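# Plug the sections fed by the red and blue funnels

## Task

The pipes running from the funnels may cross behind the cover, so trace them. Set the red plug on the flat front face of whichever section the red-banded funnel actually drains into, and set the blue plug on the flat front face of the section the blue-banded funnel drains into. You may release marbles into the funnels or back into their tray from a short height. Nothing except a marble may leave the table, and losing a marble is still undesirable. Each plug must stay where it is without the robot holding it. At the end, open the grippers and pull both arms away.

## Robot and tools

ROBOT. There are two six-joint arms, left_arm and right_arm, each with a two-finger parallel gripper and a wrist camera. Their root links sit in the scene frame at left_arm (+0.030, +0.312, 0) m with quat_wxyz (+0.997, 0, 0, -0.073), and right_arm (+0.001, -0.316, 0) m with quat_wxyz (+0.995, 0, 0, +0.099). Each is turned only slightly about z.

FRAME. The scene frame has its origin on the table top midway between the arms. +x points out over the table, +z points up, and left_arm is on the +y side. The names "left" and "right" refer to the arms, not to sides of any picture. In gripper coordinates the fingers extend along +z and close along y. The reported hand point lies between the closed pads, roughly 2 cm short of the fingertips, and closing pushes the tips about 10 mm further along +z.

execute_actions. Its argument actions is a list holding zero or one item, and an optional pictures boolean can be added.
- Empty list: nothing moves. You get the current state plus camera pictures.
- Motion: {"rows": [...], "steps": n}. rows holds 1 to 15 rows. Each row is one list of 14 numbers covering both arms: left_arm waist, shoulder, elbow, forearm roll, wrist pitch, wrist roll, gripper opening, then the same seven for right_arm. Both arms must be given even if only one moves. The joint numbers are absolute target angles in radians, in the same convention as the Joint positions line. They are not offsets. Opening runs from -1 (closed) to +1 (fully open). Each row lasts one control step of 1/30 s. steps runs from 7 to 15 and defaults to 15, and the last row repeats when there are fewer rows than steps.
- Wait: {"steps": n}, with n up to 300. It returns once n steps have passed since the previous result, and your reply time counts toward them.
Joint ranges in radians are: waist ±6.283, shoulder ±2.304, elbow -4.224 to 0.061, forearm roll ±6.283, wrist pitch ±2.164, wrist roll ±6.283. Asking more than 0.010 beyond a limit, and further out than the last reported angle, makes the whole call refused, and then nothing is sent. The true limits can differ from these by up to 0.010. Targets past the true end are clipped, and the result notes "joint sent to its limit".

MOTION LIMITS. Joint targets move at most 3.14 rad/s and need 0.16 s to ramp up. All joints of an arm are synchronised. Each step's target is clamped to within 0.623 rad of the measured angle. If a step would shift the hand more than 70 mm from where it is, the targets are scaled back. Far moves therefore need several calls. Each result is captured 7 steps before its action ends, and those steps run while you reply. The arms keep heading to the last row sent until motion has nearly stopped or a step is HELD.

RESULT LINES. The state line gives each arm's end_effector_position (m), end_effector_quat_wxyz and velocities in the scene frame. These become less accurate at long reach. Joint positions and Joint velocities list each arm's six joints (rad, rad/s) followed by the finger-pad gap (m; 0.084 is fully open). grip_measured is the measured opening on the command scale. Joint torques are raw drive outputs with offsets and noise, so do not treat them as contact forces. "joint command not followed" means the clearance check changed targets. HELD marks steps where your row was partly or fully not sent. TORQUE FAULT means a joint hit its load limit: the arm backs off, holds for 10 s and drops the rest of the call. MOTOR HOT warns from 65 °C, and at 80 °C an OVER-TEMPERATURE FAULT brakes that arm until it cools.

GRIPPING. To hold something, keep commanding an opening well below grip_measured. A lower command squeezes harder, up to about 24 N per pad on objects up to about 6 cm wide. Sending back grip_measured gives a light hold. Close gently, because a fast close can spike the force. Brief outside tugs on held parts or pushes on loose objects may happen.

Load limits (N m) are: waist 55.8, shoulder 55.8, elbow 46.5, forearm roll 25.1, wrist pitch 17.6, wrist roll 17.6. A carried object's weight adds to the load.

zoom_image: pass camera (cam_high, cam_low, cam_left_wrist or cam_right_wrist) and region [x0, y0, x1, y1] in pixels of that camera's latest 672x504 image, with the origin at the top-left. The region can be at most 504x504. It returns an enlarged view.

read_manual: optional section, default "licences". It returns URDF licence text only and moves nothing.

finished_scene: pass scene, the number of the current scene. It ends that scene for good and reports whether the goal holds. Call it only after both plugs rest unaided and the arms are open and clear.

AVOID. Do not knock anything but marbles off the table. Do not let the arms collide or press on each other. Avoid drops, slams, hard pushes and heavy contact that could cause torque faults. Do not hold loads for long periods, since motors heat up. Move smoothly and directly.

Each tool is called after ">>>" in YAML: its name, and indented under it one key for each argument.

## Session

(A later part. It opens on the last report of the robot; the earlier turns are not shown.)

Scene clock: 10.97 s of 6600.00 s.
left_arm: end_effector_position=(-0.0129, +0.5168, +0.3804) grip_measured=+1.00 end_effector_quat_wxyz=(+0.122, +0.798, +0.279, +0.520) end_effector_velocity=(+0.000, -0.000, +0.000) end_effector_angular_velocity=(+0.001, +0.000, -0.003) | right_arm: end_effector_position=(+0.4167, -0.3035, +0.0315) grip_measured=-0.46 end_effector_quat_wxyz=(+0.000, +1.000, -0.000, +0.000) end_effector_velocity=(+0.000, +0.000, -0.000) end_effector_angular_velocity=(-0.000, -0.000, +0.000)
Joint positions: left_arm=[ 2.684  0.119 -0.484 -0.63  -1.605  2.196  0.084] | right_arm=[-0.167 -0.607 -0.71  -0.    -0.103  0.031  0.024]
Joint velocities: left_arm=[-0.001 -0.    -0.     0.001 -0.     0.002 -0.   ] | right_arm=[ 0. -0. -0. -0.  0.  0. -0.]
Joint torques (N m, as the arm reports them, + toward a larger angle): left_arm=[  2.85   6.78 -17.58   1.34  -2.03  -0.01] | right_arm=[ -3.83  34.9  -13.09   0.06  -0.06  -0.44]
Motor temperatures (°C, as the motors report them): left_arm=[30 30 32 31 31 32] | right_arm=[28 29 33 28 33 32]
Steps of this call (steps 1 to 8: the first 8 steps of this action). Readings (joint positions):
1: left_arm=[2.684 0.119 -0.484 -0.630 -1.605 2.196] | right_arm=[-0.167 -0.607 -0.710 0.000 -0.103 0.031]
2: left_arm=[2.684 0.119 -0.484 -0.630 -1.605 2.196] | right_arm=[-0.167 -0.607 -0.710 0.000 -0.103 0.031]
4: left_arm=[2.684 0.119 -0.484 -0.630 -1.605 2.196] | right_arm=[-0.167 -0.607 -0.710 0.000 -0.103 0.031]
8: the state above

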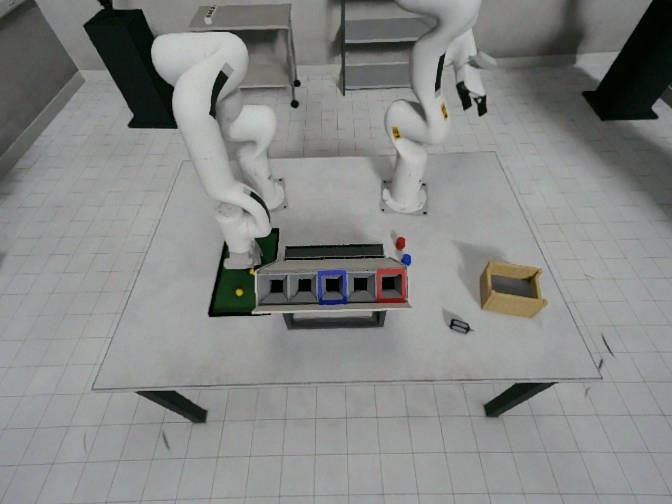

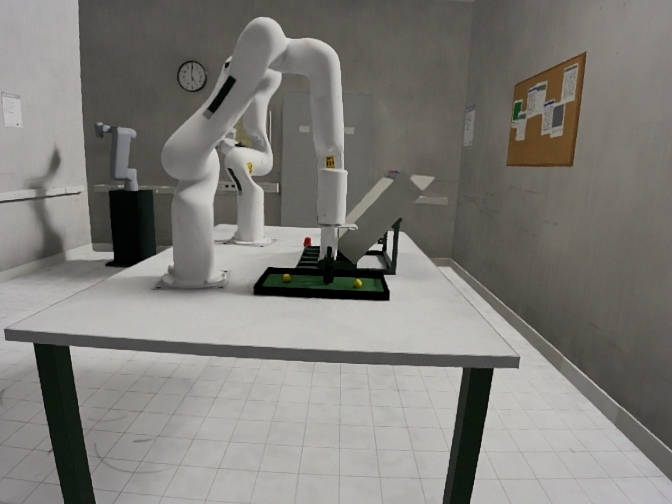

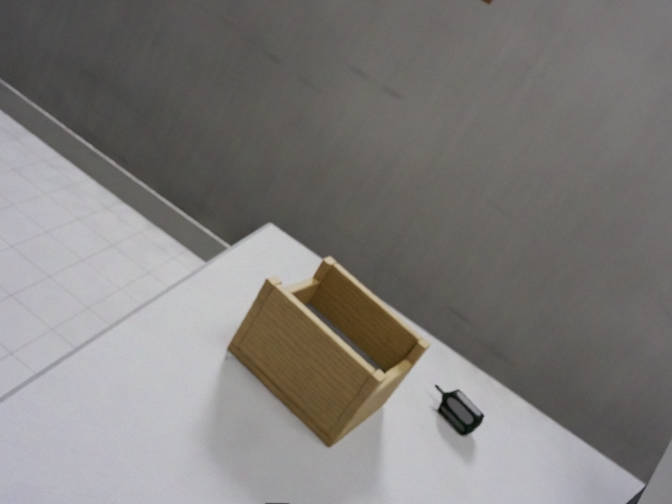

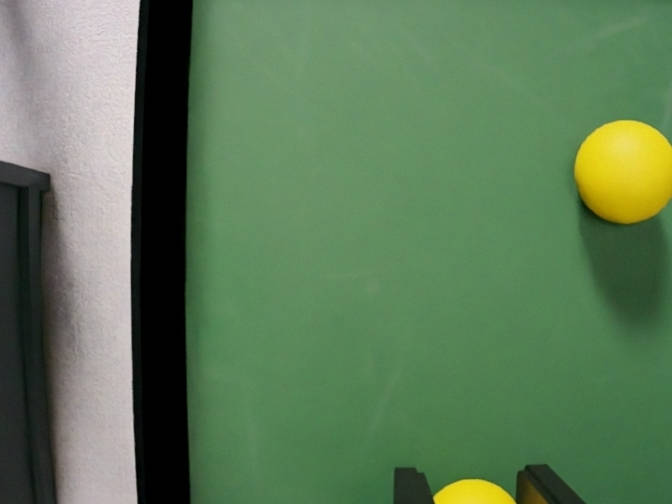

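>>> execute_actions:
  actions:
    - {"rows":[[2.684,0.119,-0.484,-0.63,-1.605,2.196,1,-0.2,0.062,-0.927,0,-0.989,0.0,-0.8]]}

>>> execute_actions:
  actions:
    - {"steps":38}

>>> execute_actions:
  actions:
    - {"rows":[[2.684,0.119,-0.484,-0.63,-1.605,2.196,1,0.243,-0.496,-1.70,0,-1.204,0.441,-0.8]]}

>>> execute_actions:
  actions:
    - {"steps":38}

>>> execute_actions:
  actions:
    - {"rows":[[2.684,0.119,-0.484,-0.63,-1.605,2.196,1,0.243,-0.8325,-2.06,0,-1.2275,0.441,-0.8]]}

>>> execute_actions:
  actions:
    - {"steps":22}

>>> execute_actions:
  actions:
    - {"rows":[[2.684,0.119,-0.484,-0.63,-1.605,2.196,1,0.243,-0.8325,-2.06,0,-1.2275,0.441,0.3]]}

>>> execute_actions:
  actions:
    - {"rows":[[2.684,0.119,-0.484,-0.63,-1.605,2.196,1,0.565,0.062,-0.927,0,-0.989,0.763,0.3]]}

>>> execute_actions:
  actions:
    - {"steps":55}
  pictures: true

>>> execute_actions:
  actions:
    - {"rows":[[2.684,0.119,-0.484,-0.63,-1.605,2.196,1,-0.248,0.062,-0.927,0,-0.989,-0.05,0.3]]}

>>> execute_actions:
  actions:
    - {"steps":33}

>>> execute_actions:
  actions:
    - {"rows":[[2.684,0.119,-0.484,-0.63,-1.605,2.196,1,-0.248,-0.577,-0.934,0,-0.357,-0.05,0.3]]}

>>> execute_actions:
  actions:
    - {"steps":40}

>>> execute_actions:
  actions:
    - {"rows":[[2.684,0.119,-0.484,-0.63,-1.605,2.196,1,-0.248,-0.724,-0.956,0,-0.232,-0.05,0.3]]}

>>> execute_actions:
  actions:
    - {"steps":18}

>>> execute_actions:
  actions:
    - {"rows":[[2.684,0.119,-0.484,-0.63,-1.605,2.196,1,-0.248,-0.724,-0.956,0,-0.232,-0.05,-0.8]]}

>>> execute_actions:
  actions:
    - {"rows":[[2.684,0.119,-0.484,-0.63,-1.605,2.196,1,-0.248,0.062,-0.927,0,-0.989,-0.05,-0.8]]}

>>> execute_actions:
  actions:
    - {"steps":40}

>>> execute_actions:
  actions:
    - {"rows":[[2.684,0.119,-0.484,-0.63,-1.605,2.196,1,0.42,-0.496,-1.70,0,-1.0,0,-0.8]]}

>>> execute_actions:
  actions:
    - {"steps":50}

>>> execute_actions:
  actions:
    - {"rows":[[2.684,0.119,-0.484,-0.63,-1.605,2.196,1,0.42,-0.719,-1.811,0,-0.592,0,-0.8]]}

>>> execute_actions:
  actions:
    - {"steps":30}
  pictures: true

Scene clock: 12.07 s of 6600.00 s.
left_arm: end_effector_position=(-0.0129, +0.5168, +0.3804) grip_measured=+1.00 end_effector_quat_wxyz=(+0.122, +0.798, +0.279, +0.520) end_effector_velocity=(+0.000, -0.000, -0.000) end_effector_angular_velocity=(-0.001, -0.002, +0.001) | right_arm: end_effector_position=(+0.4480, -0.3051, +0.0887) grip_measured=-0.46 end_effector_quat_wxyz=(-0.000, +1.000, -0.000, +0.019) end_effector_velocity=(+0.123, -0.009, +0.297) end_effector_angular_velocity=(+0.003, -0.155, -0.000)
Joint positions: left_arm=[ 2.684  0.119 -0.484 -0.63  -1.605  2.196  0.084] | right_arm=[-0.173 -0.494 -0.749  0.    -0.217  0.026  0.024]
Joint velocities: left_arm=[ 0.001 -0.001  0.001 -0.001 -0.    -0.     0.   ] | right_arm=[-0.027  0.573 -0.18  -0.001 -0.598 -0.026 -0.   ]
Joint torques (N m, as the arm reports them, + toward a larger angle): left_arm=[  3.26   6.35 -17.34   1.35  -1.91  -0.05] | right_arm=[ -3.97  33.79 -15.8    0.17  -0.19  -0.6 ]
Motor temperatures (°C, as the motors report them): left_arm=[30 30 32 31 31 32] | right_arm=[28 29 33 28 33 32]
Steps of this call (steps 1 to 7: the last 7 steps of your previous action; steps 8 to 15: the robot went on to your last target; steps 16 to 25: nothing new was sent; steps 26 to 33: the first 8 steps of this action). Readings (joint positions):
26: left_arm=[2.684 0.119 -0.484 -0.630 -1.605 2.196] | right_arm=[-0.167 -0.607 -0.710 -0.000 -0.103 0.031]
27: left_arm=[2.684 0.119 -0.484 -0.630 -1.605 2.196] | right_arm=[-0.167 -0.604 -0.711 -0.000 -0.107 0.031]
29: left_arm=[2.684 0.119 -0.484 -0.630 -1.605 2.196] | right_arm=[-0.169 -0.575 -0.720 -0.000 -0.138 0.029]
33: the state above

Scene clock: 13.33 s of 6600.00 s.
left_arm: end_effector_position=(-0.0129, +0.5168, +0.3804) grip_measured=+1.00 end_effector_quat_wxyz=(+0.122, +0.798, +0.279, +0.520) end_effector_velocity=(+0.000, -0.000, -0.000) end_effector_angular_velocity=(-0.000, -0.001, -0.000) | right_arm: end_effector_position=(+0.4160, -0.3172, +0.3985) grip_measured=-0.46 end_effector_quat_wxyz=(+0.000, +1.000, -0.001, -0.000) end_effector_velocity=(-0.005, -0.000, +0.011) end_effector_angular_velocity=(-0.000, +0.001, -0.000)
Joint positions: left_arm=[ 2.684  0.119 -0.484 -0.63  -1.605  2.196  0.084] | right_arm=[-0.2    0.06  -0.926 -0.    -0.986  0.     0.024]
Joint velocities: left_arm=[ 0.    -0.001  0.     0.     0.001  0.001  0.   ] | right_arm=[-0.001  0.019 -0.007 -0.    -0.027 -0.001  0.   ]
Joint torques (N m, as the arm reports them, + toward a larger angle): left_arm=[  2.59   6.7  -17.56   1.44  -1.95   0.05] | right_arm=[ -4.5   18.84 -22.64   0.72   0.03  -0.57]
Motor temperatures (°C, as the motors report them): left_arm=[30 30 32 31 31 32] | right_arm=[28 29 33 28 33 32]
Kept back: nothing.
Steps of this call (steps 1 to 7: the last 7 steps of your previous action; steps 8 to 38: the robot went on to your last target). Readings (joint positions):
1: left_arm=[2.684 0.119 -0.484 -0.630 -1.605 2.196] | right_arm=[-0.174 -0.475 -0.755 0.000 -0.237 0.025]
2: left_arm=[2.684 0.119 -0.484 -0.630 -1.605 2.196] | right_arm=[-0.175 -0.455 -0.761 0.000 -0.258 0.024]
4: left_arm=[2.684 0.119 -0.484 -0.630 -1.605 2.196] | right_arm=[-0.177 -0.417 -0.773 0.000 -0.302 0.022]
8: left_arm=[2.684 0.119 -0.484 -0.630 -1.605 2.196] | right_arm=[-0.180 -0.341 -0.798 0.000 -0.400 0.019]
38: the state above

Scene clock: 13.60 s of 6600.00 s.
left_arm: end_effector_position=(-0.0129, +0.5168, +0.3804) grip_measured=+1.00 end_effector_quat_wxyz=(+0.122, +0.798, +0.279, +0.520) end_effector_velocity=(-0.000, +0.000, +0.000) end_effector_angular_velocity=(+0.001, -0.001, +0.000) | right_arm: end_effector_position=(+0.4563, -0.2733, +0.4077) grip_measured=-0.46 end_effector_quat_wxyz=(+0.001, +1.000, -0.001, -0.014) end_effector_velocity=(+0.207, +0.232, +0.059) end_effector_angular_velocity=(-0.019, +0.061, +0.003)
Joint positions: left_arm=[ 2.684  0.119 -0.484 -0.63  -1.605  2.196  0.084] | right_arm=[-0.104 -0.061 -1.067  0.    -1.034  0.096  0.024]
Joint velocities: left_arm=[ 0.    -0.001 -0.001 -0.    -0.     0.    -0.   ] | right_arm=[ 0.464 -0.583 -0.747 -0.    -0.227  0.461 -0.   ]
Joint torques (N m, as the arm reports them, + toward a larger angle): left_arm=[  2.68   6.59 -17.36   1.2   -2.     0.01] | right_arm=[ -5.75  28.4  -23.32   0.23  -0.06  -0.66]
Motor temperatures (°C, as the motors report them): left_arm=[30 30 32 31 31 32] | right_arm=[28 29 33 28 33 32]
Steps of this call (steps 1 to 8: the first 8 steps of this action). Readings (joint positions):
1: left_arm=[2.684 0.119 -0.484 -0.630 -1.605 2.196] | right_arm=[-0.200 0.060 -0.926 -0.000 -0.987 0.000]
2: left_arm=[2.684 0.119 -0.484 -0.630 -1.605 2.196] | right_arm=[-0.198 0.058 -0.930 -0.000 -0.989 0.003]
4: left_arm=[2.684 0.119 -0.484 -0.630 -1.605 2.196] | right_arm=[-0.174 0.028 -0.964 -0.000 -1.002 0.027]
8: the state above

Scene clock: 14.87 s of 6600.00 s.
left_arm: end_effector_position=(-0.0129, +0.5168, +0.3804) grip_measured=+1.00 end_effector_quat_wxyz=(+0.122, +0.798, +0.279, +0.520) end_effector_velocity=(+0.000, -0.000, -0.000) end_effector_angular_velocity=(-0.001, -0.000, -0.000) | right_arm: end_effector_position=(+0.5776, -0.0448, +0.4498) grip_measured=-0.46 end_effector_quat_wxyz=(+0.000, +1.000, -0.000, -0.000) end_effector_velocity=(+0.001, +0.002, -0.000) end_effector_angular_velocity=(-0.000, -0.000, -0.000)
Joint positions: left_arm=[ 2.684  0.119 -0.484 -0.63  -1.605  2.196  0.084] | right_arm=[ 0.243 -0.495 -1.699 -0.    -1.204  0.441  0.024]
Joint velocities: left_arm=[-0.    -0.001  0.     0.001  0.    -0.     0.   ] | right_arm=[ 0.002 -0.004 -0.005 -0.    -0.001  0.002 -0.   ]
Joint torques (N m, as the arm reports them, + toward a larger angle): left_arm=[  3.58   6.27 -17.36   1.22  -1.96  -0.02] | right_arm=[ -6.17  42.99 -22.66   1.13   0.02  -0.5 ]
Motor temperatures (°C, as the motors report them): left_arm=[30 30 32 31 31 32] | right_arm=[28 29 33 28 33 32]
Kept back: nothing.
Steps of this call (steps 1 to 7: the last 7 steps of your previous action; steps 8 to 38: the robot went on to your last target). Readings (joint positions):
1: left_arm=[2.684 0.119 -0.484 -0.630 -1.605 2.196] | right_arm=[-0.089 -0.080 -1.092 0.000 -1.042 0.111]
2: left_arm=[2.684 0.119 -0.484 -0.630 -1.605 2.196] | right_arm=[-0.074 -0.098 -1.117 0.000 -1.049 0.125]
4: left_arm=[2.684 0.119 -0.484 -0.630 -1.605 2.196] | right_arm=[-0.046 -0.133 -1.168 0.000 -1.063 0.153]
8: left_arm=[2.684 0.119 -0.484 -0.630 -1.605 2.196] | right_arm=[0.010 -0.203 -1.271 0.000 -1.090 0.209]
38: the state above

Scene clock: 15.13 s of 6600.00 s.
left_arm: end_effector_position=(-0.0129, +0.5168, +0.3804) grip_measured=+1.00 end_effector_quat_wxyz=(+0.122, +0.798, +0.279, +0.520) end_effector_velocity=(+0.000, -0.000, +0.000) end_effector_angular_velocity=(-0.000, -0.001, -0.000) | right_arm: end_effector_position=(+0.6237, -0.0229, +0.4209) grip_measured=-0.46 end_effector_quat_wxyz=(+0.000, +1.000, -0.000, -0.001) end_effector_velocity=(+0.238, +0.112, -0.182) end_effector_angular_velocity=(-0.006, +0.011, -0.000)
Joint positions: left_arm=[ 2.684  0.119 -0.484 -0.63  -1.605  2.196  0.084] | right_arm=[ 0.243 -0.652 -1.866 -0.    -1.215  0.441  0.024]
Joint velocities: left_arm=[-0.     0.     0.    -0.    -0.001 -0.001 -0.   ] | right_arm=[-0.    -0.858 -0.905 -0.001 -0.059  0.     0.   ]
Joint torques (N m, as the arm reports them, + toward a larger angle): left_arm=[  3.65   6.14 -17.38   1.26  -2.    -0.01] | right_arm=[ -4.19  55.92 -22.57   0.94  -0.07  -0.54]
Motor temperatures (°C, as the motors report them): left_arm=[30 30 32 31 31 32] | right_arm=[28 29 33 28 33 32]
Steps of this call (steps 1 to 8: the first 8 steps of this action). Readings (joint positions):
1: left_arm=[2.684 0.119 -0.484 -0.630 -1.605 2.196] | right_arm=[0.243 -0.496 -1.700 -0.000 -1.204 0.441]
2: left_arm=[2.684 0.119 -0.484 -0.630 -1.605 2.196] | right_arm=[0.243 -0.499 -1.703 -0.000 -1.205 0.441]
4: left_arm=[2.684 0.119 -0.484 -0.630 -1.605 2.196] | right_arm=[0.243 -0.531 -1.742 0.000 -1.208 0.441]
8: the state above

Scene clock: 15.87 s of 6600.00 s.
left_arm: end_effector_position=(-0.0129, +0.5168, +0.3804) grip_measured=+1.00 end_effector_quat_wxyz=(+0.122, +0.798, +0.279, +0.520) end_effector_velocity=(-0.000, +0.000, +0.000) end_effector_angular_velocity=(+0.000, -0.001, +0.001) | right_arm: end_effector_position=(+0.6707, -0.0006, +0.3801) grip_measured=-0.46 end_effector_quat_wxyz=(-0.000, +1.000, -0.000, +0.000) end_effector_velocity=(+0.001, -0.001, -0.002) end_effector_angular_velocity=(-0.001, +0.001, -0.002)
Joint positions: left_arm=[ 2.684  0.119 -0.484 -0.63  -1.605  2.196  0.084] | right_arm=[ 0.243 -0.832 -2.06   0.    -1.228  0.441  0.024]
Joint velocities: left_arm=[ 0.    -0.    -0.    -0.001 -0.     0.     0.   ] | right_arm=[-0.002 -0.004 -0.003 -0.    -0.     0.     0.   ]
Joint torques (N m, as the arm reports them, + toward a larger angle): left_arm=[  3.67   6.32 -17.35   1.39  -1.96  -0.05] | right_arm=[ -5.43  56.07 -22.06   0.71   0.04  -0.38]
Motor temperatures (°C, as the motors report them): left_arm=[30 30 32 31 31 32] | right_arm=[28 29 33 28 33 32]
Kept back: nothing.
Steps of this call (steps 1 to 7: the last 7 steps of your previous action; steps 8 to 22: the robot went on to your last target). Readings (joint positions):
1: left_arm=[2.684 0.119 -0.484 -0.630 -1.605 2.196] | right_arm=[0.243 -0.680 -1.896 -0.000 -1.217 0.441]
2: left_arm=[2.684 0.119 -0.484 -0.630 -1.605 2.196] | right_arm=[0.243 -0.708 -1.926 -0.000 -1.219 0.441]
4: left_arm=[2.684 0.119 -0.484 -0.630 -1.605 2.196] | right_arm=[0.243 -0.759 -1.980 -0.000 -1.222 0.441]
8: left_arm=[2.684 0.119 -0.484 -0.630 -1.605 2.196] | right_arm=[0.243 -0.811 -2.036 -0.000 -1.226 0.441]
22: the state above

Scene clock: 16.13 s of 6600.00 s.
left_arm: end_effector_position=(-0.0129, +0.5168, +0.3804) grip_measured=+1.00 end_effector_quat_wxyz=(+0.122, +0.798, +0.279, +0.520) end_effector_velocity=(-0.000, +0.000, -0.000) end_effector_angular_velocity=(-0.000, -0.001, +0.001) | right_arm: end_effector_position=(+0.6708, -0.0005, +0.3799) grip_measured=+0.26 end_effector_quat_wxyz=(-0.000, +1.000, -0.000, +0.000) end_effector_velocity=(-0.000, +0.000, -0.000) end_effector_angular_velocity=(-0.000, +0.001, +0.000)
Joint positions: left_arm=[ 2.684  0.119 -0.484 -0.63  -1.605  2.196  0.084] | right_arm=[ 0.243 -0.832 -2.06   0.    -1.228  0.441  0.055]
Joint velocities: left_arm=[ 0.    -0.002 -0.    -0.001 -0.     0.    -0.   ] | right_arm=[ 0.    -0.001  0.    -0.    -0.     0.     0.018]
Joint torques (N m, as the arm reports them, + toward a larger angle): left_arm=[  4.09   6.13 -17.22   1.3   -1.97  -0.05] | right_arm=[ -5.32  56.18 -22.08   1.09   0.09  -0.5 ]
Motor temperatures (°C, as the motors report them): left_arm=[30 30 32 31 31 32] | right_arm=[28 29 33 28 33 32]
Steps of this call (steps 1 to 8: the first 8 steps of this action). Readings (joint positions):
1: left_arm=[2.684 0.119 -0.484 -0.630 -1.605 2.196] | right_arm=[0.243 -0.832 -2.060 0.000 -1.228 0.441]
2: left_arm=[2.684 0.119 -0.484 -0.630 -1.605 2.196] | right_arm=[0.243 -0.832 -2.060 0.000 -1.228 0.441]
4: left_arm=[2.684 0.119 -0.484 -0.630 -1.605 2.196] | right_arm=[0.243 -0.832 -2.060 0.000 -1.228 0.441]
8: the state above

Scene clock: 16.63 s of 6600.00 s.
left_arm: end_effector_position=(-0.0129, +0.5168, +0.3804) grip_measured=+1.00 end_effector_quat_wxyz=(+0.122, +0.798, +0.279, +0.520) end_effector_velocity=(+0.000, -0.000, +0.000) end_effector_angular_velocity=(+0.000, +0.002, -0.000) | right_arm: end_effector_position=(+0.6282, +0.0299, +0.4149) grip_measured=+0.29 end_effector_quat_wxyz=(-0.012, +1.000, +0.000, +0.021) end_effector_velocity=(-0.236, +0.122, +0.168) end_effector_angular_velocity=(+0.118, -0.184, -0.001)
Joint positions: left_arm=[ 2.684  0.119 -0.484 -0.63  -1.605  2.196  0.084] | right_arm=[ 0.307 -0.705 -1.933  0.    -1.181  0.504  0.056]
Joint velocities: left_arm=[-0.     0.002 -0.     0.001 -0.    -0.001  0.   ] | right_arm=[ 0.308  0.676  0.687 -0.001  0.23   0.31  -0.   ]
Joint torques (N m, as the arm reports them, + toward a larger angle): left_arm=[  2.83   6.51 -17.25   1.06  -2.    -0.03] | right_arm=[ -7.86  49.5  -22.07   0.7    0.1   -0.42]
Motor temperatures (°C, as the motors report them): left_arm=[30 30 32 31 31 32] | right_arm=[28 29 33 28 33 32]
Steps of this call (steps 1 to 7: the last 7 steps of your previous action; steps 8 to 15: the first 8 steps of this action). Readings (joint positions):
8: left_arm=[2.684 0.119 -0.484 -0.630 -1.605 2.196] | right_arm=[0.243 -0.832 -2.060 -0.000 -1.227 0.441]
9: left_arm=[2.684 0.119 -0.484 -0.630 -1.605 2.196] | right_arm=[0.244 -0.830 -2.056 -0.000 -1.226 0.443]
11: left_arm=[2.684 0.119 -0.484 -0.630 -1.605 2.196] | right_arm=[0.260 -0.799 -2.022 -0.000 -1.213 0.460]
15: the state above

Scene clock: 18.47 s of 6600.00 s.
left_arm: end_effector_position=(-0.0129, +0.5168, +0.3804) grip_measured=+1.00 end_effector_quat_wxyz=(+0.122, +0.798, +0.279, +0.520) end_effector_velocity=(+0.000, +0.000, +0.000) end_effector_angular_velocity=(+0.001, +0.000, -0.001) | right_arm: end_effector_position=(+0.3009, -0.0301, +0.4000) grip_measured=+0.29 end_effector_quat_wxyz=(-0.000, +1.000, -0.000, +0.000) end_effector_velocity=(-0.000, +0.000, -0.000) end_effector_angular_velocity=(+0.000, +0.000, +0.001)
Joint positions: left_arm=[ 2.684  0.119 -0.484 -0.63  -1.605  2.196  0.084] | right_arm=[ 0.565  0.062 -0.927  0.    -0.989  0.763  0.056]
Joint velocities: left_arm=[-0.001  0.    -0.    -0.001  0.     0.001 -0.   ] | right_arm=[0.001 0.001 0.001 0.    0.    0.    0.   ]
Joint torques (N m, as the arm reports them, + toward a larger angle): left_arm=[  3.45   6.78 -17.36   1.3   -1.97  -0.06] | right_arm=[ -5.75  18.04 -22.04   0.82   0.03  -0.42]
Motor temperatures (°C, as the motors report them): left_arm=[30 30 32 31 31 32] | right_arm=[28 29 33 28 33 32]
Kept back: nothing.
Steps of this call (steps 1 to 7: the last 7 steps of your previous action; steps 8 to 55: the robot went on to your last target). Readings (joint positions):
1: left_arm=[2.684 0.119 -0.484 -0.630 -1.605 2.196] | right_arm=[0.317 -0.682 -1.910 0.000 -1.173 0.514]
2: left_arm=[2.684 0.119 -0.484 -0.630 -1.605 2.196] | right_arm=[0.327 -0.659 -1.886 0.000 -1.166 0.525]
4: left_arm=[2.684 0.119 -0.484 -0.630 -1.605 2.196] | right_arm=[0.346 -0.611 -1.838 0.000 -1.151 0.544]
8: left_arm=[2.684 0.119 -0.484 -0.630 -1.605 2.196] | right_arm=[0.382 -0.510 -1.738 0.000 -1.125 0.580]
55: the state above

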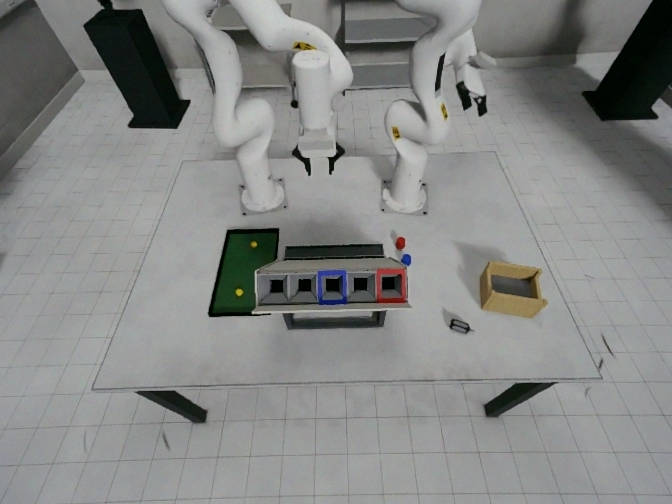

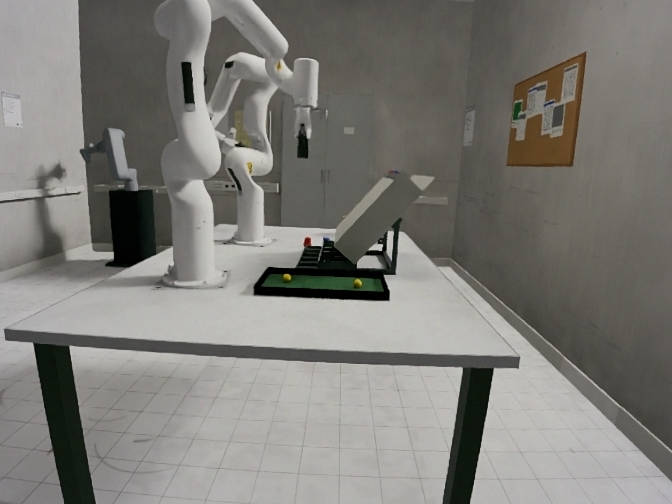

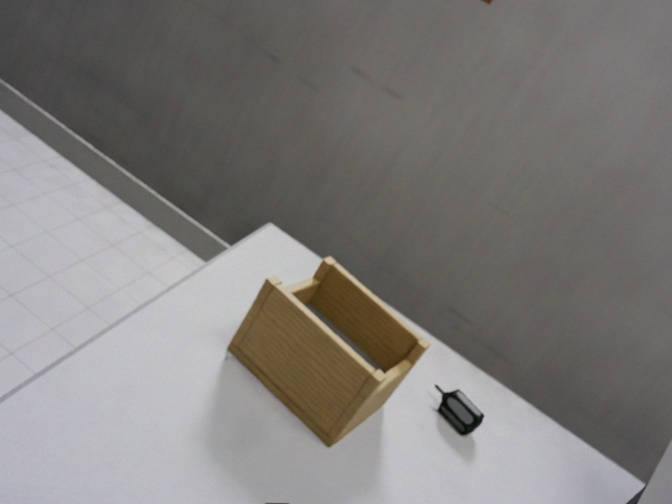

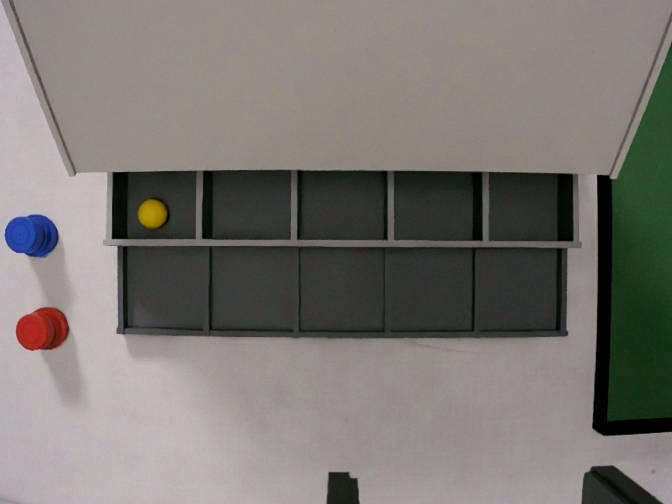

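Scene clock: 18.73 s of 6600.00 s.
left_arm: end_effector_position=(-0.0129, +0.5168, +0.3804) grip_measured=+1.00 end_effector_quat_wxyz=(+0.122, +0.798, +0.279, +0.520) end_effector_velocity=(-0.000, +0.000, -0.000) end_effector_angular_velocity=(-0.001, -0.001, +0.001) | right_arm: end_effector_position=(+0.3396, -0.0770, +0.4000) grip_measured=+0.29 end_effector_quat_wxyz=(-0.000, +1.000, -0.000, +0.000) end_effector_velocity=(+0.186, -0.263, +0.000) end_effector_angular_velocity=(-0.000, -0.000, -0.001)
Joint positions: left_arm=[ 2.684  0.119 -0.484 -0.63  -1.605  2.196  0.084] | right_arm=[ 0.418  0.062 -0.927 -0.    -0.989  0.616  0.056]
Joint velocities: left_arm=[ 0.001 -0.001 -0.    -0.    -0.    -0.    -0.   ] | right_arm=[-0.778  0.     0.    -0.    -0.    -0.776 -0.   ]
Joint torques (N m, as the arm reports them, + toward a larger angle): left_arm=[  3.78   6.03 -17.47   1.26  -1.97   0.03] | right_arm=[ -5.23  19.81 -22.27   0.62   0.03  -0.52]
Motor temperatures (°C, as the motors report them): left_arm=[30 30 32 31 31 32] | right_arm=[28 29 33 28 33 32]
Steps of this call (steps 1 to 8: the first 8 steps of this action). Readings (joint positions):
1: left_arm=[2.684 0.119 -0.484 -0.630 -1.605 2.196] | right_arm=[0.565 0.062 -0.927 0.000 -0.989 0.763]
2: left_arm=[2.684 0.119 -0.484 -0.630 -1.605 2.196] | right_arm=[0.562 0.062 -0.927 0.000 -0.989 0.759]
4: left_arm=[2.684 0.119 -0.484 -0.630 -1.605 2.196] | right_arm=[0.528 0.062 -0.927 0.000 -0.989 0.724]
8: the state above

Scene clock: 19.83 s of 6600.00 s.
left_arm: end_effector_position=(-0.0129, +0.5168, +0.3804) grip_measured=+1.00 end_effector_quat_wxyz=(+0.122, +0.798, +0.279, +0.520) end_effector_velocity=(-0.000, -0.000, -0.000) end_effector_angular_velocity=(-0.001, +0.000, -0.000) | right_arm: end_effector_position=(+0.4151, -0.3355, +0.4000) grip_measured=+0.29 end_effector_quat_wxyz=(-0.000, +1.000, +0.000, -0.000) end_effector_velocity=(-0.001, -0.013, -0.000) end_effector_angular_velocity=(-0.000, +0.000, +0.000)
Joint positions: left_arm=[ 2.684  0.119 -0.484 -0.63  -1.605  2.196  0.084] | right_arm=[-0.244  0.062 -0.927  0.    -0.989 -0.047  0.056]
Joint velocities: left_arm=[ 0.     0.     0.     0.001 -0.    -0.     0.   ] | right_arm=[-0.032 -0.    -0.    -0.    -0.    -0.032 -0.   ]
Joint torques (N m, as the arm reports them, + toward a larger angle): left_arm=[  3.29   5.94 -17.35   1.42  -1.91  -0.02] | right_arm=[ -2.74  18.34 -22.18   1.01   0.06  -0.54]
Motor temperatures (°C, as the motors report them): left_arm=[30 30 32 31 31 32] | right_arm=[28 29 33 28 33 32]
Kept back: nothing.
Steps of this call (steps 1 to 7: the last 7 steps of your previous action; steps 8 to 33: the robot went on to your last target). Readings (joint positions):
1: left_arm=[2.684 0.119 -0.484 -0.630 -1.605 2.196] | right_arm=[0.392 0.062 -0.927 -0.000 -0.989 0.590]
2: left_arm=[2.684 0.119 -0.484 -0.630 -1.605 2.196] | right_arm=[0.366 0.062 -0.927 -0.000 -0.989 0.564]
4: left_arm=[2.684 0.119 -0.484 -0.630 -1.605 2.196] | right_arm=[0.315 0.062 -0.927 -0.000 -0.989 0.513]
8: left_arm=[2.684 0.119 -0.484 -0.630 -1.605 2.196] | right_arm=[0.211 0.062 -0.927 -0.000 -0.989 0.409]
33: the state above

Scene clock: 20.10 s of 6600.00 s.
left_arm: end_effector_position=(-0.0129, +0.5168, +0.3804) grip_measured=+1.00 end_effector_quat_wxyz=(+0.122, +0.798, +0.279, +0.520) end_effector_velocity=(+0.000, -0.000, +0.000) end_effector_angular_velocity=(-0.001, +0.001, +0.001) | right_arm: end_effector_position=(+0.4475, -0.3379, +0.3458) grip_measured=+0.29 end_effector_quat_wxyz=(-0.000, +1.000, +0.000, +0.000) end_effector_velocity=(+0.149, -0.008, -0.285) end_effector_angular_velocity=(-0.000, -0.004, +0.000)
Joint positions: left_arm=[ 2.684  0.119 -0.484 -0.63  -1.605  2.196  0.084] | right_arm=[-0.246 -0.065 -0.928  0.    -0.863 -0.049  0.056]
Joint velocities: left_arm=[ 0.     0.002  0.001 -0.    -0.    -0.002  0.   ] | right_arm=[-0.001 -0.647 -0.01   0.     0.64  -0.002  0.   ]
Joint torques (N m, as the arm reports them, + toward a larger angle): left_arm=[  3.12   6.92 -17.35   1.37  -1.98  -0.02] | right_arm=[ -4.05  25.35 -22.16   0.61  -0.08  -0.45]
Motor temperatures (°C, as the motors report them): left_arm=[30 30 32 31 31 32] | right_arm=[28 29 33 28 33 32]
Steps of this call (steps 1 to 8: the first 8 steps of this action). Readings (joint positions):
1: left_arm=[2.684 0.119 -0.484 -0.630 -1.605 2.196] | right_arm=[-0.245 0.062 -0.927 0.000 -0.989 -0.048]
2: left_arm=[2.684 0.119 -0.484 -0.630 -1.605 2.196] | right_arm=[-0.246 0.059 -0.927 0.000 -0.985 -0.048]
4: left_arm=[2.684 0.119 -0.484 -0.630 -1.605 2.196] | right_arm=[-0.246 0.028 -0.929 0.000 -0.953 -0.048]
8: the state above

Scene clock: 21.43 s of 6600.00 s.
left_arm: end_effector_position=(-0.0129, +0.5168, +0.3804) grip_measured=+1.00 end_effector_quat_wxyz=(+0.122, +0.798, +0.279, +0.520) end_effector_velocity=(+0.000, -0.000, +0.000) end_effector_angular_velocity=(-0.001, -0.002, +0.001) | right_arm: end_effector_position=(+0.5030, -0.3415, +0.0998) grip_measured=+0.29 end_effector_quat_wxyz=(+0.000, +1.000, -0.000, +0.000) end_effector_velocity=(-0.001, +0.001, -0.001) end_effector_angular_velocity=(+0.000, +0.002, +0.001)
Joint positions: left_arm=[ 2.684  0.119 -0.484 -0.63  -1.605  2.196  0.084] | right_arm=[-0.248 -0.577 -0.934  0.    -0.357 -0.05   0.056]
Joint velocities: left_arm=[ 0.    -0.     0.    -0.    -0.001 -0.001 -0.   ] | right_arm=[ 0.001 -0.002  0.     0.     0.001 -0.     0.   ]
Joint torques (N m, as the arm reports them, + toward a larger angle): left_arm=[  3.36   5.72 -17.29   1.34  -2.02  -0.05] | right_arm=[ -4.72  38.83 -17.19   0.16  -0.12  -0.42]
Motor temperatures (°C, as the motors report them): left_arm=[30 30 32 31 31 32] | right_arm=[28 29 33 28 33 32]
Kept back: nothing.
Steps of this call (steps 1 to 7: the last 7 steps of your previous action; steps 8 to 40: the robot went on to your last target). Readings (joint positions):
1: left_arm=[2.684 0.119 -0.484 -0.630 -1.605 2.196] | right_arm=[-0.246 -0.086 -0.929 0.000 -0.842 -0.049]
2: left_arm=[2.684 0.119 -0.484 -0.630 -1.605 2.196] | right_arm=[-0.246 -0.108 -0.929 0.000 -0.820 -0.049]
4: left_arm=[2.684 0.119 -0.484 -0.630 -1.605 2.196] | right_arm=[-0.247 -0.152 -0.929 0.000 -0.777 -0.049]
8: left_arm=[2.684 0.119 -0.484 -0.630 -1.605 2.196] | right_arm=[-0.247 -0.239 -0.930 0.000 -0.691 -0.049]
40: the state above

Scene clock: 21.70 s of 6600.00 s.
left_arm: end_effector_position=(-0.0129, +0.5168, +0.3804) grip_measured=+1.00 end_effector_quat_wxyz=(+0.122, +0.798, +0.279, +0.520) end_effector_velocity=(+0.000, -0.000, -0.000) end_effector_angular_velocity=(-0.000, -0.002, -0.001) | right_arm: end_effector_position=(+0.5021, -0.3415, +0.0465) grip_measured=+0.29 end_effector_quat_wxyz=(-0.000, +1.000, -0.000, -0.002) end_effector_velocity=(-0.007, +0.001, -0.155) end_effector_angular_velocity=(+0.000, +0.003, +0.001)
Joint positions: left_arm=[ 2.684  0.119 -0.484 -0.63  -1.605  2.196  0.084] | right_arm=[-0.248 -0.691 -0.949 -0.    -0.262 -0.05   0.056]
Joint velocities: left_arm=[-0.    -0.002  0.001  0.    -0.     0.001  0.   ] | right_arm=[ 0.001 -0.333 -0.048 -0.     0.283 -0.     0.   ]
Joint torques (N m, as the arm reports them, + toward a larger angle): left_arm=[  3.31   6.55 -17.39   1.21  -1.98  -0.03] | right_arm=[ -5.14  60.48 -18.6    0.49   0.04  -0.41]
Motor temperatures (°C, as the motors report them): left_arm=[30 30 32 31 31 32] | right_arm=[28 29 33 28 33 32]
Steps of this call (steps 1 to 8: the first 8 steps of this action). Readings (joint positions):
1: left_arm=[2.684 0.119 -0.484 -0.630 -1.605 2.196] | right_arm=[-0.248 -0.577 -0.934 0.000 -0.357 -0.050]
2: left_arm=[2.684 0.119 -0.484 -0.630 -1.605 2.196] | right_arm=[-0.248 -0.580 -0.935 0.000 -0.354 -0.050]
4: left_arm=[2.684 0.119 -0.484 -0.630 -1.605 2.196] | right_arm=[-0.248 -0.611 -0.941 0.000 -0.325 -0.050]
8: the state above

Scene clock: 22.30 s of 6600.00 s.
left_arm: end_effector_position=(-0.0129, +0.5168, +0.3804) grip_measured=+1.00 end_effector_quat_wxyz=(+0.122, +0.798, +0.279, +0.520) end_effector_velocity=(+0.000, -0.001, -0.000) end_effector_angular_velocity=(-0.002, +0.000, -0.001) | right_arm: end_effector_position=(+0.5031, -0.3415, +0.0317) grip_measured=+0.29 end_effector_quat_wxyz=(+0.000, +1.000, -0.000, +0.000) end_effector_velocity=(-0.000, +0.001, -0.001) end_effector_angular_velocity=(-0.000, +0.000, +0.001)
Joint positions: left_arm=[ 2.684  0.119 -0.484 -0.63  -1.605  2.196  0.084] | right_arm=[-0.248 -0.724 -0.956  0.    -0.232 -0.05   0.056]
Joint velocities: left_arm=[ 0.     0.001  0.001  0.002 -0.    -0.001 -0.   ] | right_arm=[ 0.001 -0.002  0.    -0.     0.002  0.    -0.   ]
Joint torques (N m, as the arm reports them, + toward a larger angle): left_arm=[  3.47   6.38 -17.27   1.61  -2.    -0.04] | right_arm=[ -5.5   42.86 -14.94   0.66   0.03  -0.5 ]
Motor temperatures (°C, as the motors report them): left_arm=[30 30 32 31 31 32] | right_arm=[28 29 33 28 33 32]
Kept back: nothing.
Steps of this call (steps 1 to 7: the last 7 steps of your previous action; steps 8 to 18: the robot went on to your last target). Readings (joint positions):
1: left_arm=[2.684 0.119 -0.484 -0.630 -1.605 2.196] | right_arm=[-0.248 -0.700 -0.951 -0.000 -0.254 -0.050]
2: left_arm=[2.684 0.119 -0.484 -0.630 -1.605 2.196] | right_arm=[-0.248 -0.707 -0.952 -0.000 -0.248 -0.050]
4: left_arm=[2.684 0.119 -0.484 -0.630 -1.605 2.196] | right_arm=[-0.248 -0.715 -0.954 -0.000 -0.240 -0.050]
8: left_arm=[2.684 0.119 -0.484 -0.630 -1.605 2.196] | right_arm=[-0.248 -0.721 -0.956 0.000 -0.234 -0.050]
18: the state above

Scene clock: 22.57 s of 6600.00 s.
left_arm: end_effector_position=(-0.0129, +0.5168, +0.3804) grip_measured=+1.00 end_effector_quat_wxyz=(+0.122, +0.798, +0.279, +0.520) end_effector_velocity=(+0.000, -0.000, -0.000) end_effector_angular_velocity=(-0.001, -0.001, +0.000) | right_arm: end_effector_position=(+0.5030, -0.3415, +0.0316) grip_measured=-0.46 end_effector_quat_wxyz=(+0.000, +1.000, -0.000, +0.000) end_effector_velocity=(-0.000, +0.000, -0.000) end_effector_angular_velocity=(+0.000, +0.000, +0.001)
Joint positions: left_arm=[ 2.684  0.119 -0.484 -0.63  -1.605  2.196  0.084] | right_arm=[-0.248 -0.724 -0.956 -0.    -0.232 -0.05   0.024]
Joint velocities: left_arm=[ 0.     0.     0.001 -0.     0.    -0.    -0.   ] | right_arm=[ 0. -0. -0.  0. -0. -0.  0.]
Joint torques (N m, as the arm reports them, + toward a larger angle): left_arm=[  3.13   6.87 -17.52   1.15  -1.94  -0.07] | right_arm=[ -4.5   41.12 -15.78   0.53   0.07  -0.51]
Motor temperatures (°C, as the motors report them): left_arm=[30 30 32 31 31 32] | right_arm=[28 29 33 28 33 32]
Steps of this call (steps 1 to 8: the first 8 steps of this action). Readings (joint positions):
1: left_arm=[2.684 0.119 -0.484 -0.630 -1.605 2.196] | right_arm=[-0.248 -0.724 -0.956 0.000 -0.232 -0.050]
2: left_arm=[2.684 0.119 -0.484 -0.630 -1.605 2.196] | right_arm=[-0.248 -0.724 -0.956 0.000 -0.232 -0.050]
4: left_arm=[2.684 0.119 -0.484 -0.630 -1.605 2.196] | right_arm=[-0.248 -0.724 -0.956 0.000 -0.232 -0.050]
8: the state above

Scene clock: 23.07 s of 6600.00 s.
left_arm: end_effector_position=(-0.0129, +0.5168, +0.3804) grip_measured=+1.00 end_effector_quat_wxyz=(+0.122, +0.798, +0.279, +0.520) end_effector_velocity=(+0.000, -0.000, -0.000) end_effector_angular_velocity=(-0.002, +0.001, -0.000) | right_arm: end_effector_position=(+0.5071, -0.3417, +0.0947) grip_measured=-0.46 end_effector_quat_wxyz=(-0.000, +1.000, -0.000, -0.002) end_effector_velocity=(-0.004, +0.000, +0.321) end_effector_angular_velocity=(+0.002, +0.036, +0.000)
Joint positions: left_arm=[ 2.684  0.119 -0.484 -0.63  -1.605  2.196  0.084] | right_arm=[-0.248 -0.596 -0.951  0.    -0.359 -0.05   0.024]
Joint velocities: left_arm=[ 0.     0.001  0.     0.001  0.    -0.002 -0.   ] | right_arm=[ 0.     0.65   0.032  0.    -0.654 -0.     0.   ]
Joint torques (N m, as the arm reports them, + toward a larger angle): left_arm=[  3.52   6.49 -17.48   1.44  -1.92  -0.08] | right_arm=[ -5.64  38.62 -16.14   0.11   0.11  -0.36]
Motor temperatures (°C, as the motors report them): left_arm=[30 30 32 31 31 32] | right_arm=[28 29 33 28 33 32]
Steps of this call (steps 1 to 7: the last 7 steps of your previous action; steps 8 to 15: the first 8 steps of this action). Readings (joint positions):
8: left_arm=[2.684 0.119 -0.484 -0.630 -1.605 2.196] | right_arm=[-0.248 -0.724 -0.956 -0.000 -0.232 -0.050]
9: left_arm=[2.684 0.119 -0.484 -0.630 -1.605 2.196] | right_arm=[-0.248 -0.721 -0.955 -0.000 -0.236 -0.050]
11: left_arm=[2.684 0.119 -0.484 -0.630 -1.605 2.196] | right_arm=[-0.248 -0.690 -0.952 -0.000 -0.269 -0.050]
15: the state above

Scene clock: 24.40 s of 6600.00 s.
left_arm: end_effector_position=(-0.0129, +0.5168, +0.3804) grip_measured=+1.00 end_effector_quat_wxyz=(+0.122, +0.798, +0.279, +0.520) end_effector_velocity=(-0.000, +0.000, +0.000) end_effector_angular_velocity=(-0.001, +0.002, +0.001) | right_arm: end_effector_position=(+0.4154, -0.3371, +0.3992) grip_measured=-0.46 end_effector_quat_wxyz=(-0.000, +1.000, -0.000, -0.000) end_effector_velocity=(-0.003, +0.000, +0.006) end_effector_angular_velocity=(+0.000, -0.002, +0.000)
Joint positions: left_arm=[ 2.684  0.119 -0.484 -0.63  -1.605  2.196  0.084] | right_arm=[-0.248  0.06  -0.927 -0.    -0.988 -0.05   0.024]
Joint velocities: left_arm=[ 0.     0.    -0.001  0.     0.    -0.002  0.   ] | right_arm=[ 0.001  0.013 -0.001  0.    -0.011  0.     0.   ]
Joint torques (N m, as the arm reports them, + toward a larger angle): left_arm=[  3.19   6.82 -17.55   1.27  -1.97   0.06] | right_arm=[ -6.43  19.35 -22.89   0.6    0.06  -0.49]
Motor temperatures (°C, as the motors report them): left_arm=[30 30 32 31 31 32] | right_arm=[28 29 33 28 33 32]
Kept back: nothing.
Steps of this call (steps 1 to 7: the last 7 steps of your previous action; steps 8 to 40: the robot went on to your last target). Readings (joint positions):
1: left_arm=[2.684 0.119 -0.484 -0.630 -1.605 2.196] | right_arm=[-0.248 -0.575 -0.950 0.000 -0.381 -0.050]
2: left_arm=[2.684 0.119 -0.484 -0.630 -1.605 2.196] | right_arm=[-0.248 -0.553 -0.949 0.000 -0.403 -0.050]
4: left_arm=[2.684 0.119 -0.484 -0.630 -1.605 2.196] | right_arm=[-0.248 -0.510 -0.947 0.000 -0.446 -0.050]
8: left_arm=[2.684 0.119 -0.484 -0.630 -1.605 2.196] | right_arm=[-0.248 -0.422 -0.944 0.000 -0.529 -0.050]
40: the state above

Scene clock: 24.67 s of 6600.00 s.
left_arm: end_effector_position=(-0.0129, +0.5168, +0.3804) grip_measured=+1.00 end_effector_quat_wxyz=(+0.122, +0.798, +0.279, +0.520) end_effector_velocity=(-0.000, -0.000, +0.000) end_effector_angular_velocity=(+0.001, +0.003, -0.002) | right_arm: end_effector_position=(+0.4572, -0.2886, +0.4065) grip_measured=-0.46 end_effector_quat_wxyz=(-0.000, +0.999, +0.051, +0.006) end_effector_velocity=(+0.196, +0.260, +0.045) end_effector_angular_velocity=(+0.007, -0.105, +0.501)
Joint positions: left_arm=[ 2.684  0.119 -0.484 -0.63  -1.605  2.196  0.084] | right_arm=[-0.137 -0.036 -1.038  0.    -0.99  -0.041  0.024]
Joint velocities: left_arm=[-0.001  0.002 -0.001  0.001 -0.     0.     0.   ] | right_arm=[ 0.541 -0.446 -0.561  0.    -0.01   0.04   0.   ]
Joint torques (N m, as the arm reports them, + toward a larger angle): left_arm=[  3.32   6.76 -17.3    1.3   -1.97  -0.03] | right_arm=[ -7.72  27.31 -24.11   0.55  -0.08  -0.45]
Motor temperatures (°C, as the motors report them): left_arm=[30 30 32 31 31 32] | right_arm=[28 29 33 28 33 32]
Steps of this call (steps 1 to 8: the first 8 steps of this action). Readings (joint positions):
1: left_arm=[2.684 0.119 -0.484 -0.630 -1.605 2.196] | right_arm=[-0.248 0.061 -0.927 -0.000 -0.988 -0.050]
2: left_arm=[2.684 0.119 -0.484 -0.630 -1.605 2.196] | right_arm=[-0.245 0.058 -0.930 -0.000 -0.989 -0.050]
4: left_arm=[2.684 0.119 -0.484 -0.630 -1.605 2.196] | right_arm=[-0.216 0.032 -0.960 -0.000 -0.990 -0.047]
8: the state above

Scene clock: 26.33 s of 6600.00 s.
left_arm: end_effector_position=(-0.0129, +0.5168, +0.3804) grip_measured=+1.00 end_effector_quat_wxyz=(+0.122, +0.798, +0.279, +0.520) end_effector_velocity=(+0.000, -0.000, -0.000) end_effector_angular_velocity=(-0.000, -0.000, +0.000) | right_arm: end_effector_position=(+0.5612, +0.0811, +0.4549) grip_measured=-0.46 end_effector_quat_wxyz=(-0.031, +0.948, +0.302, +0.097) end_effector_velocity=(-0.000, +0.002, -0.000) end_effector_angular_velocity=(+0.001, -0.001, +0.003)
Joint positions: left_arm=[ 2.684  0.119 -0.484 -0.63  -1.605  2.196  0.084] | right_arm=[ 0.42  -0.496 -1.7   -0.    -1.    -0.     0.024]
Joint velocities: left_arm=[ 0. -0.  0. -0. -0. -0.  0.] | right_arm=[ 0.003 -0.002 -0.003 -0.     0.     0.     0.   ]
Joint torques (N m, as the arm reports them, + toward a larger angle): left_arm=[  3.59   6.13 -17.27   1.44  -1.89  -0.01] | right_arm=[ -4.32  44.2  -23.03   0.62   0.54  -0.34]
Motor temperatures (°C, as the motors report them): left_arm=[30 30 32 31 31 32] | right_arm=[28 29 33 28 33 32]
Kept back: nothing.
Steps of this call (steps 1 to 7: the last 7 steps of your previous action; steps 8 to 50: the robot went on to your last target). Readings (joint positions):
1: left_arm=[2.684 0.119 -0.484 -0.630 -1.605 2.196] | right_arm=[-0.119 -0.050 -1.057 0.000 -0.991 -0.040]
2: left_arm=[2.684 0.119 -0.484 -0.630 -1.605 2.196] | right_arm=[-0.102 -0.065 -1.076 0.000 -0.991 -0.039]
4: left_arm=[2.684 0.119 -0.484 -0.630 -1.605 2.196] | right_arm=[-0.068 -0.093 -1.115 0.000 -0.991 -0.036]
8: left_arm=[2.684 0.119 -0.484 -0.630 -1.605 2.196] | right_arm=[-0.003 -0.146 -1.193 0.000 -0.993 -0.031]
50: the state above

Scene clock: 26.60 s of 6600.00 s.
left_arm: end_effector_position=(-0.0129, +0.5168, +0.3804) grip_measured=+1.00 end_effector_quat_wxyz=(+0.122, +0.798, +0.279, +0.520) end_effector_velocity=(-0.000, +0.000, +0.000) end_effector_angular_velocity=(+0.001, +0.001, -0.001) | right_arm: end_effector_position=(+0.6062, +0.1133, +0.4242) grip_measured=-0.46 end_effector_quat_wxyz=(-0.048, +0.941, +0.300, +0.151) end_effector_velocity=(+0.239, +0.169, -0.166) end_effector_angular_velocity=(+0.361, -0.509, -0.001)
Joint positions: left_arm=[ 2.684  0.119 -0.484 -0.63  -1.605  2.196  0.084] | right_arm=[ 0.42  -0.584 -1.743 -0.    -0.841 -0.     0.024]
Joint velocities: left_arm=[-0.     0.    -0.     0.     0.     0.001 -0.   ] | right_arm=[-0.001 -0.48  -0.235 -0.     0.869 -0.     0.   ]
Joint torques (N m, as the arm reports them, + toward a larger angle): left_arm=[  3.62   6.16 -17.19   1.3   -1.99  -0.02] | right_arm=[ -3.84  52.97 -23.95   0.95   0.74  -0.61]
Motor temperatures (°C, as the motors report them): left_arm=[30 30 32 31 31 32] | right_arm=[28 29 33 28 33 32]
Steps of this call (steps 1 to 8: the first 8 steps of this action). Readings (joint positions):
1: left_arm=[2.684 0.119 -0.484 -0.630 -1.605 2.196] | right_arm=[0.420 -0.496 -1.700 -0.000 -1.000 -0.000]
2: left_arm=[2.684 0.119 -0.484 -0.630 -1.605 2.196] | right_arm=[0.420 -0.497 -1.701 -0.000 -0.996 -0.000]
4: left_arm=[2.684 0.119 -0.484 -0.630 -1.605 2.196] | right_arm=[0.420 -0.516 -1.712 0.000 -0.960 -0.000]
8: the state above

Scene clock: 27.60 s of 6600.00 s.
left_arm: end_effector_position=(-0.0129, +0.5168, +0.3804) grip_measured=+1.00 end_effector_quat_wxyz=(+0.122, +0.798, +0.279, +0.520) end_effector_velocity=(-0.000, -0.000, -0.000) end_effector_angular_velocity=(-0.002, +0.001, -0.000) | right_arm: end_effector_position=(+0.6709, +0.1594, +0.3798) grip_measured=-0.46 end_effector_quat_wxyz=(-0.075, +0.923, +0.295, +0.236) end_effector_velocity=(-0.000, +0.000, -0.000) end_effector_angular_velocity=(+0.000, -0.000, +0.000)
Joint positions: left_arm=[ 2.684  0.119 -0.484 -0.63  -1.605  2.196  0.084] | right_arm=[ 0.42  -0.719 -1.811  0.    -0.592  0.     0.024]
Joint velocities: left_arm=[-0.    -0.    -0.001  0.001  0.    -0.002 -0.   ] | right_arm=[ 0.    -0.001 -0.    -0.     0.001 -0.    -0.   ]
Joint torques (N m, as the arm reports them, + toward a larger angle): left_arm=[  3.47   6.   -17.43   1.39  -1.98  -0.09] | right_arm=[ -3.75  53.69 -23.27   0.6    1.    -0.39]
Motor temperatures (°C, as the motors report them): left_arm=[30 30 32 31 31 32] | right_arm=[28 29 33 28 33 32]
Kept back: nothing.
Steps of this call (steps 1 to 7: the last 7 steps of your previous action; steps 8 to 30: the robot went on to your last target). Readings (joint positions):
1: left_arm=[2.684 0.119 -0.484 -0.630 -1.605 2.196] | right_arm=[0.420 -0.600 -1.751 -0.000 -0.812 -0.000]
2: left_arm=[2.684 0.119 -0.484 -0.630 -1.605 2.196] | right_arm=[0.420 -0.615 -1.759 -0.000 -0.782 -0.000]
4: left_arm=[2.684 0.119 -0.484 -0.630 -1.605 2.196] | right_arm=[0.420 -0.648 -1.775 -0.000 -0.723 -0.000]
8: left_arm=[2.684 0.119 -0.484 -0.630 -1.605 2.196] | right_arm=[0.420 -0.697 -1.799 -0.000 -0.635 0.000]
30: the state above
All arms were judged still, so your last target was given up. Only a new action makes them travel on or press farther. Fingers that are still opening or closing keep moving.

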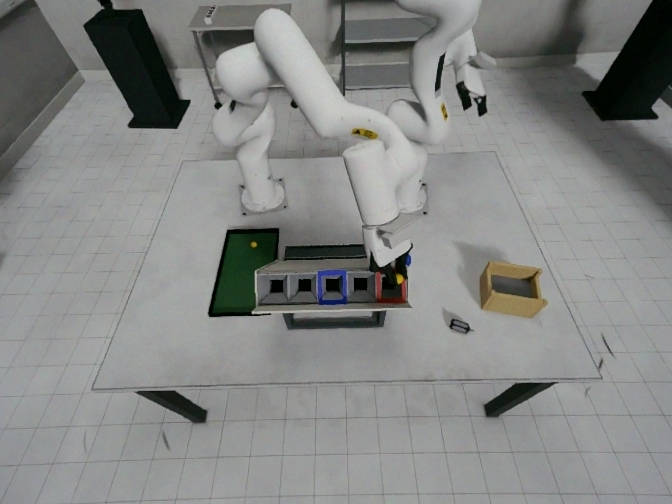

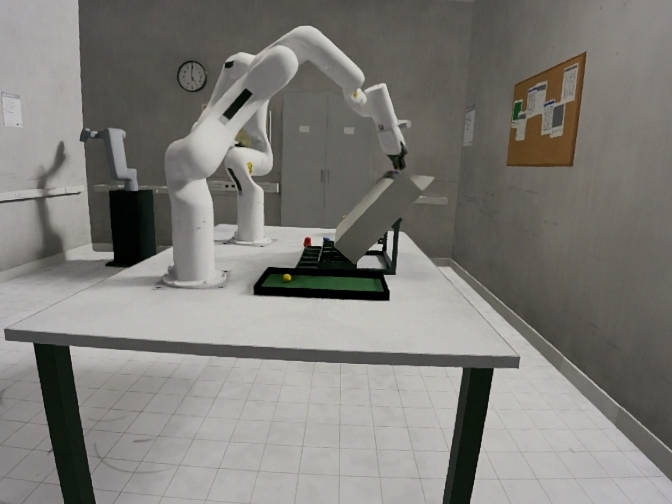

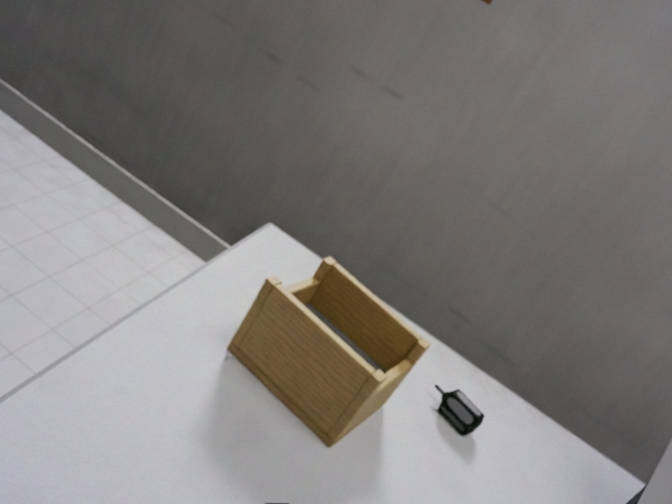

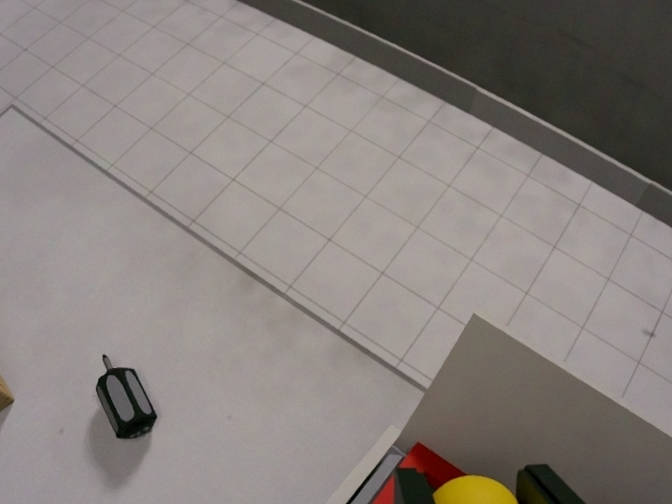

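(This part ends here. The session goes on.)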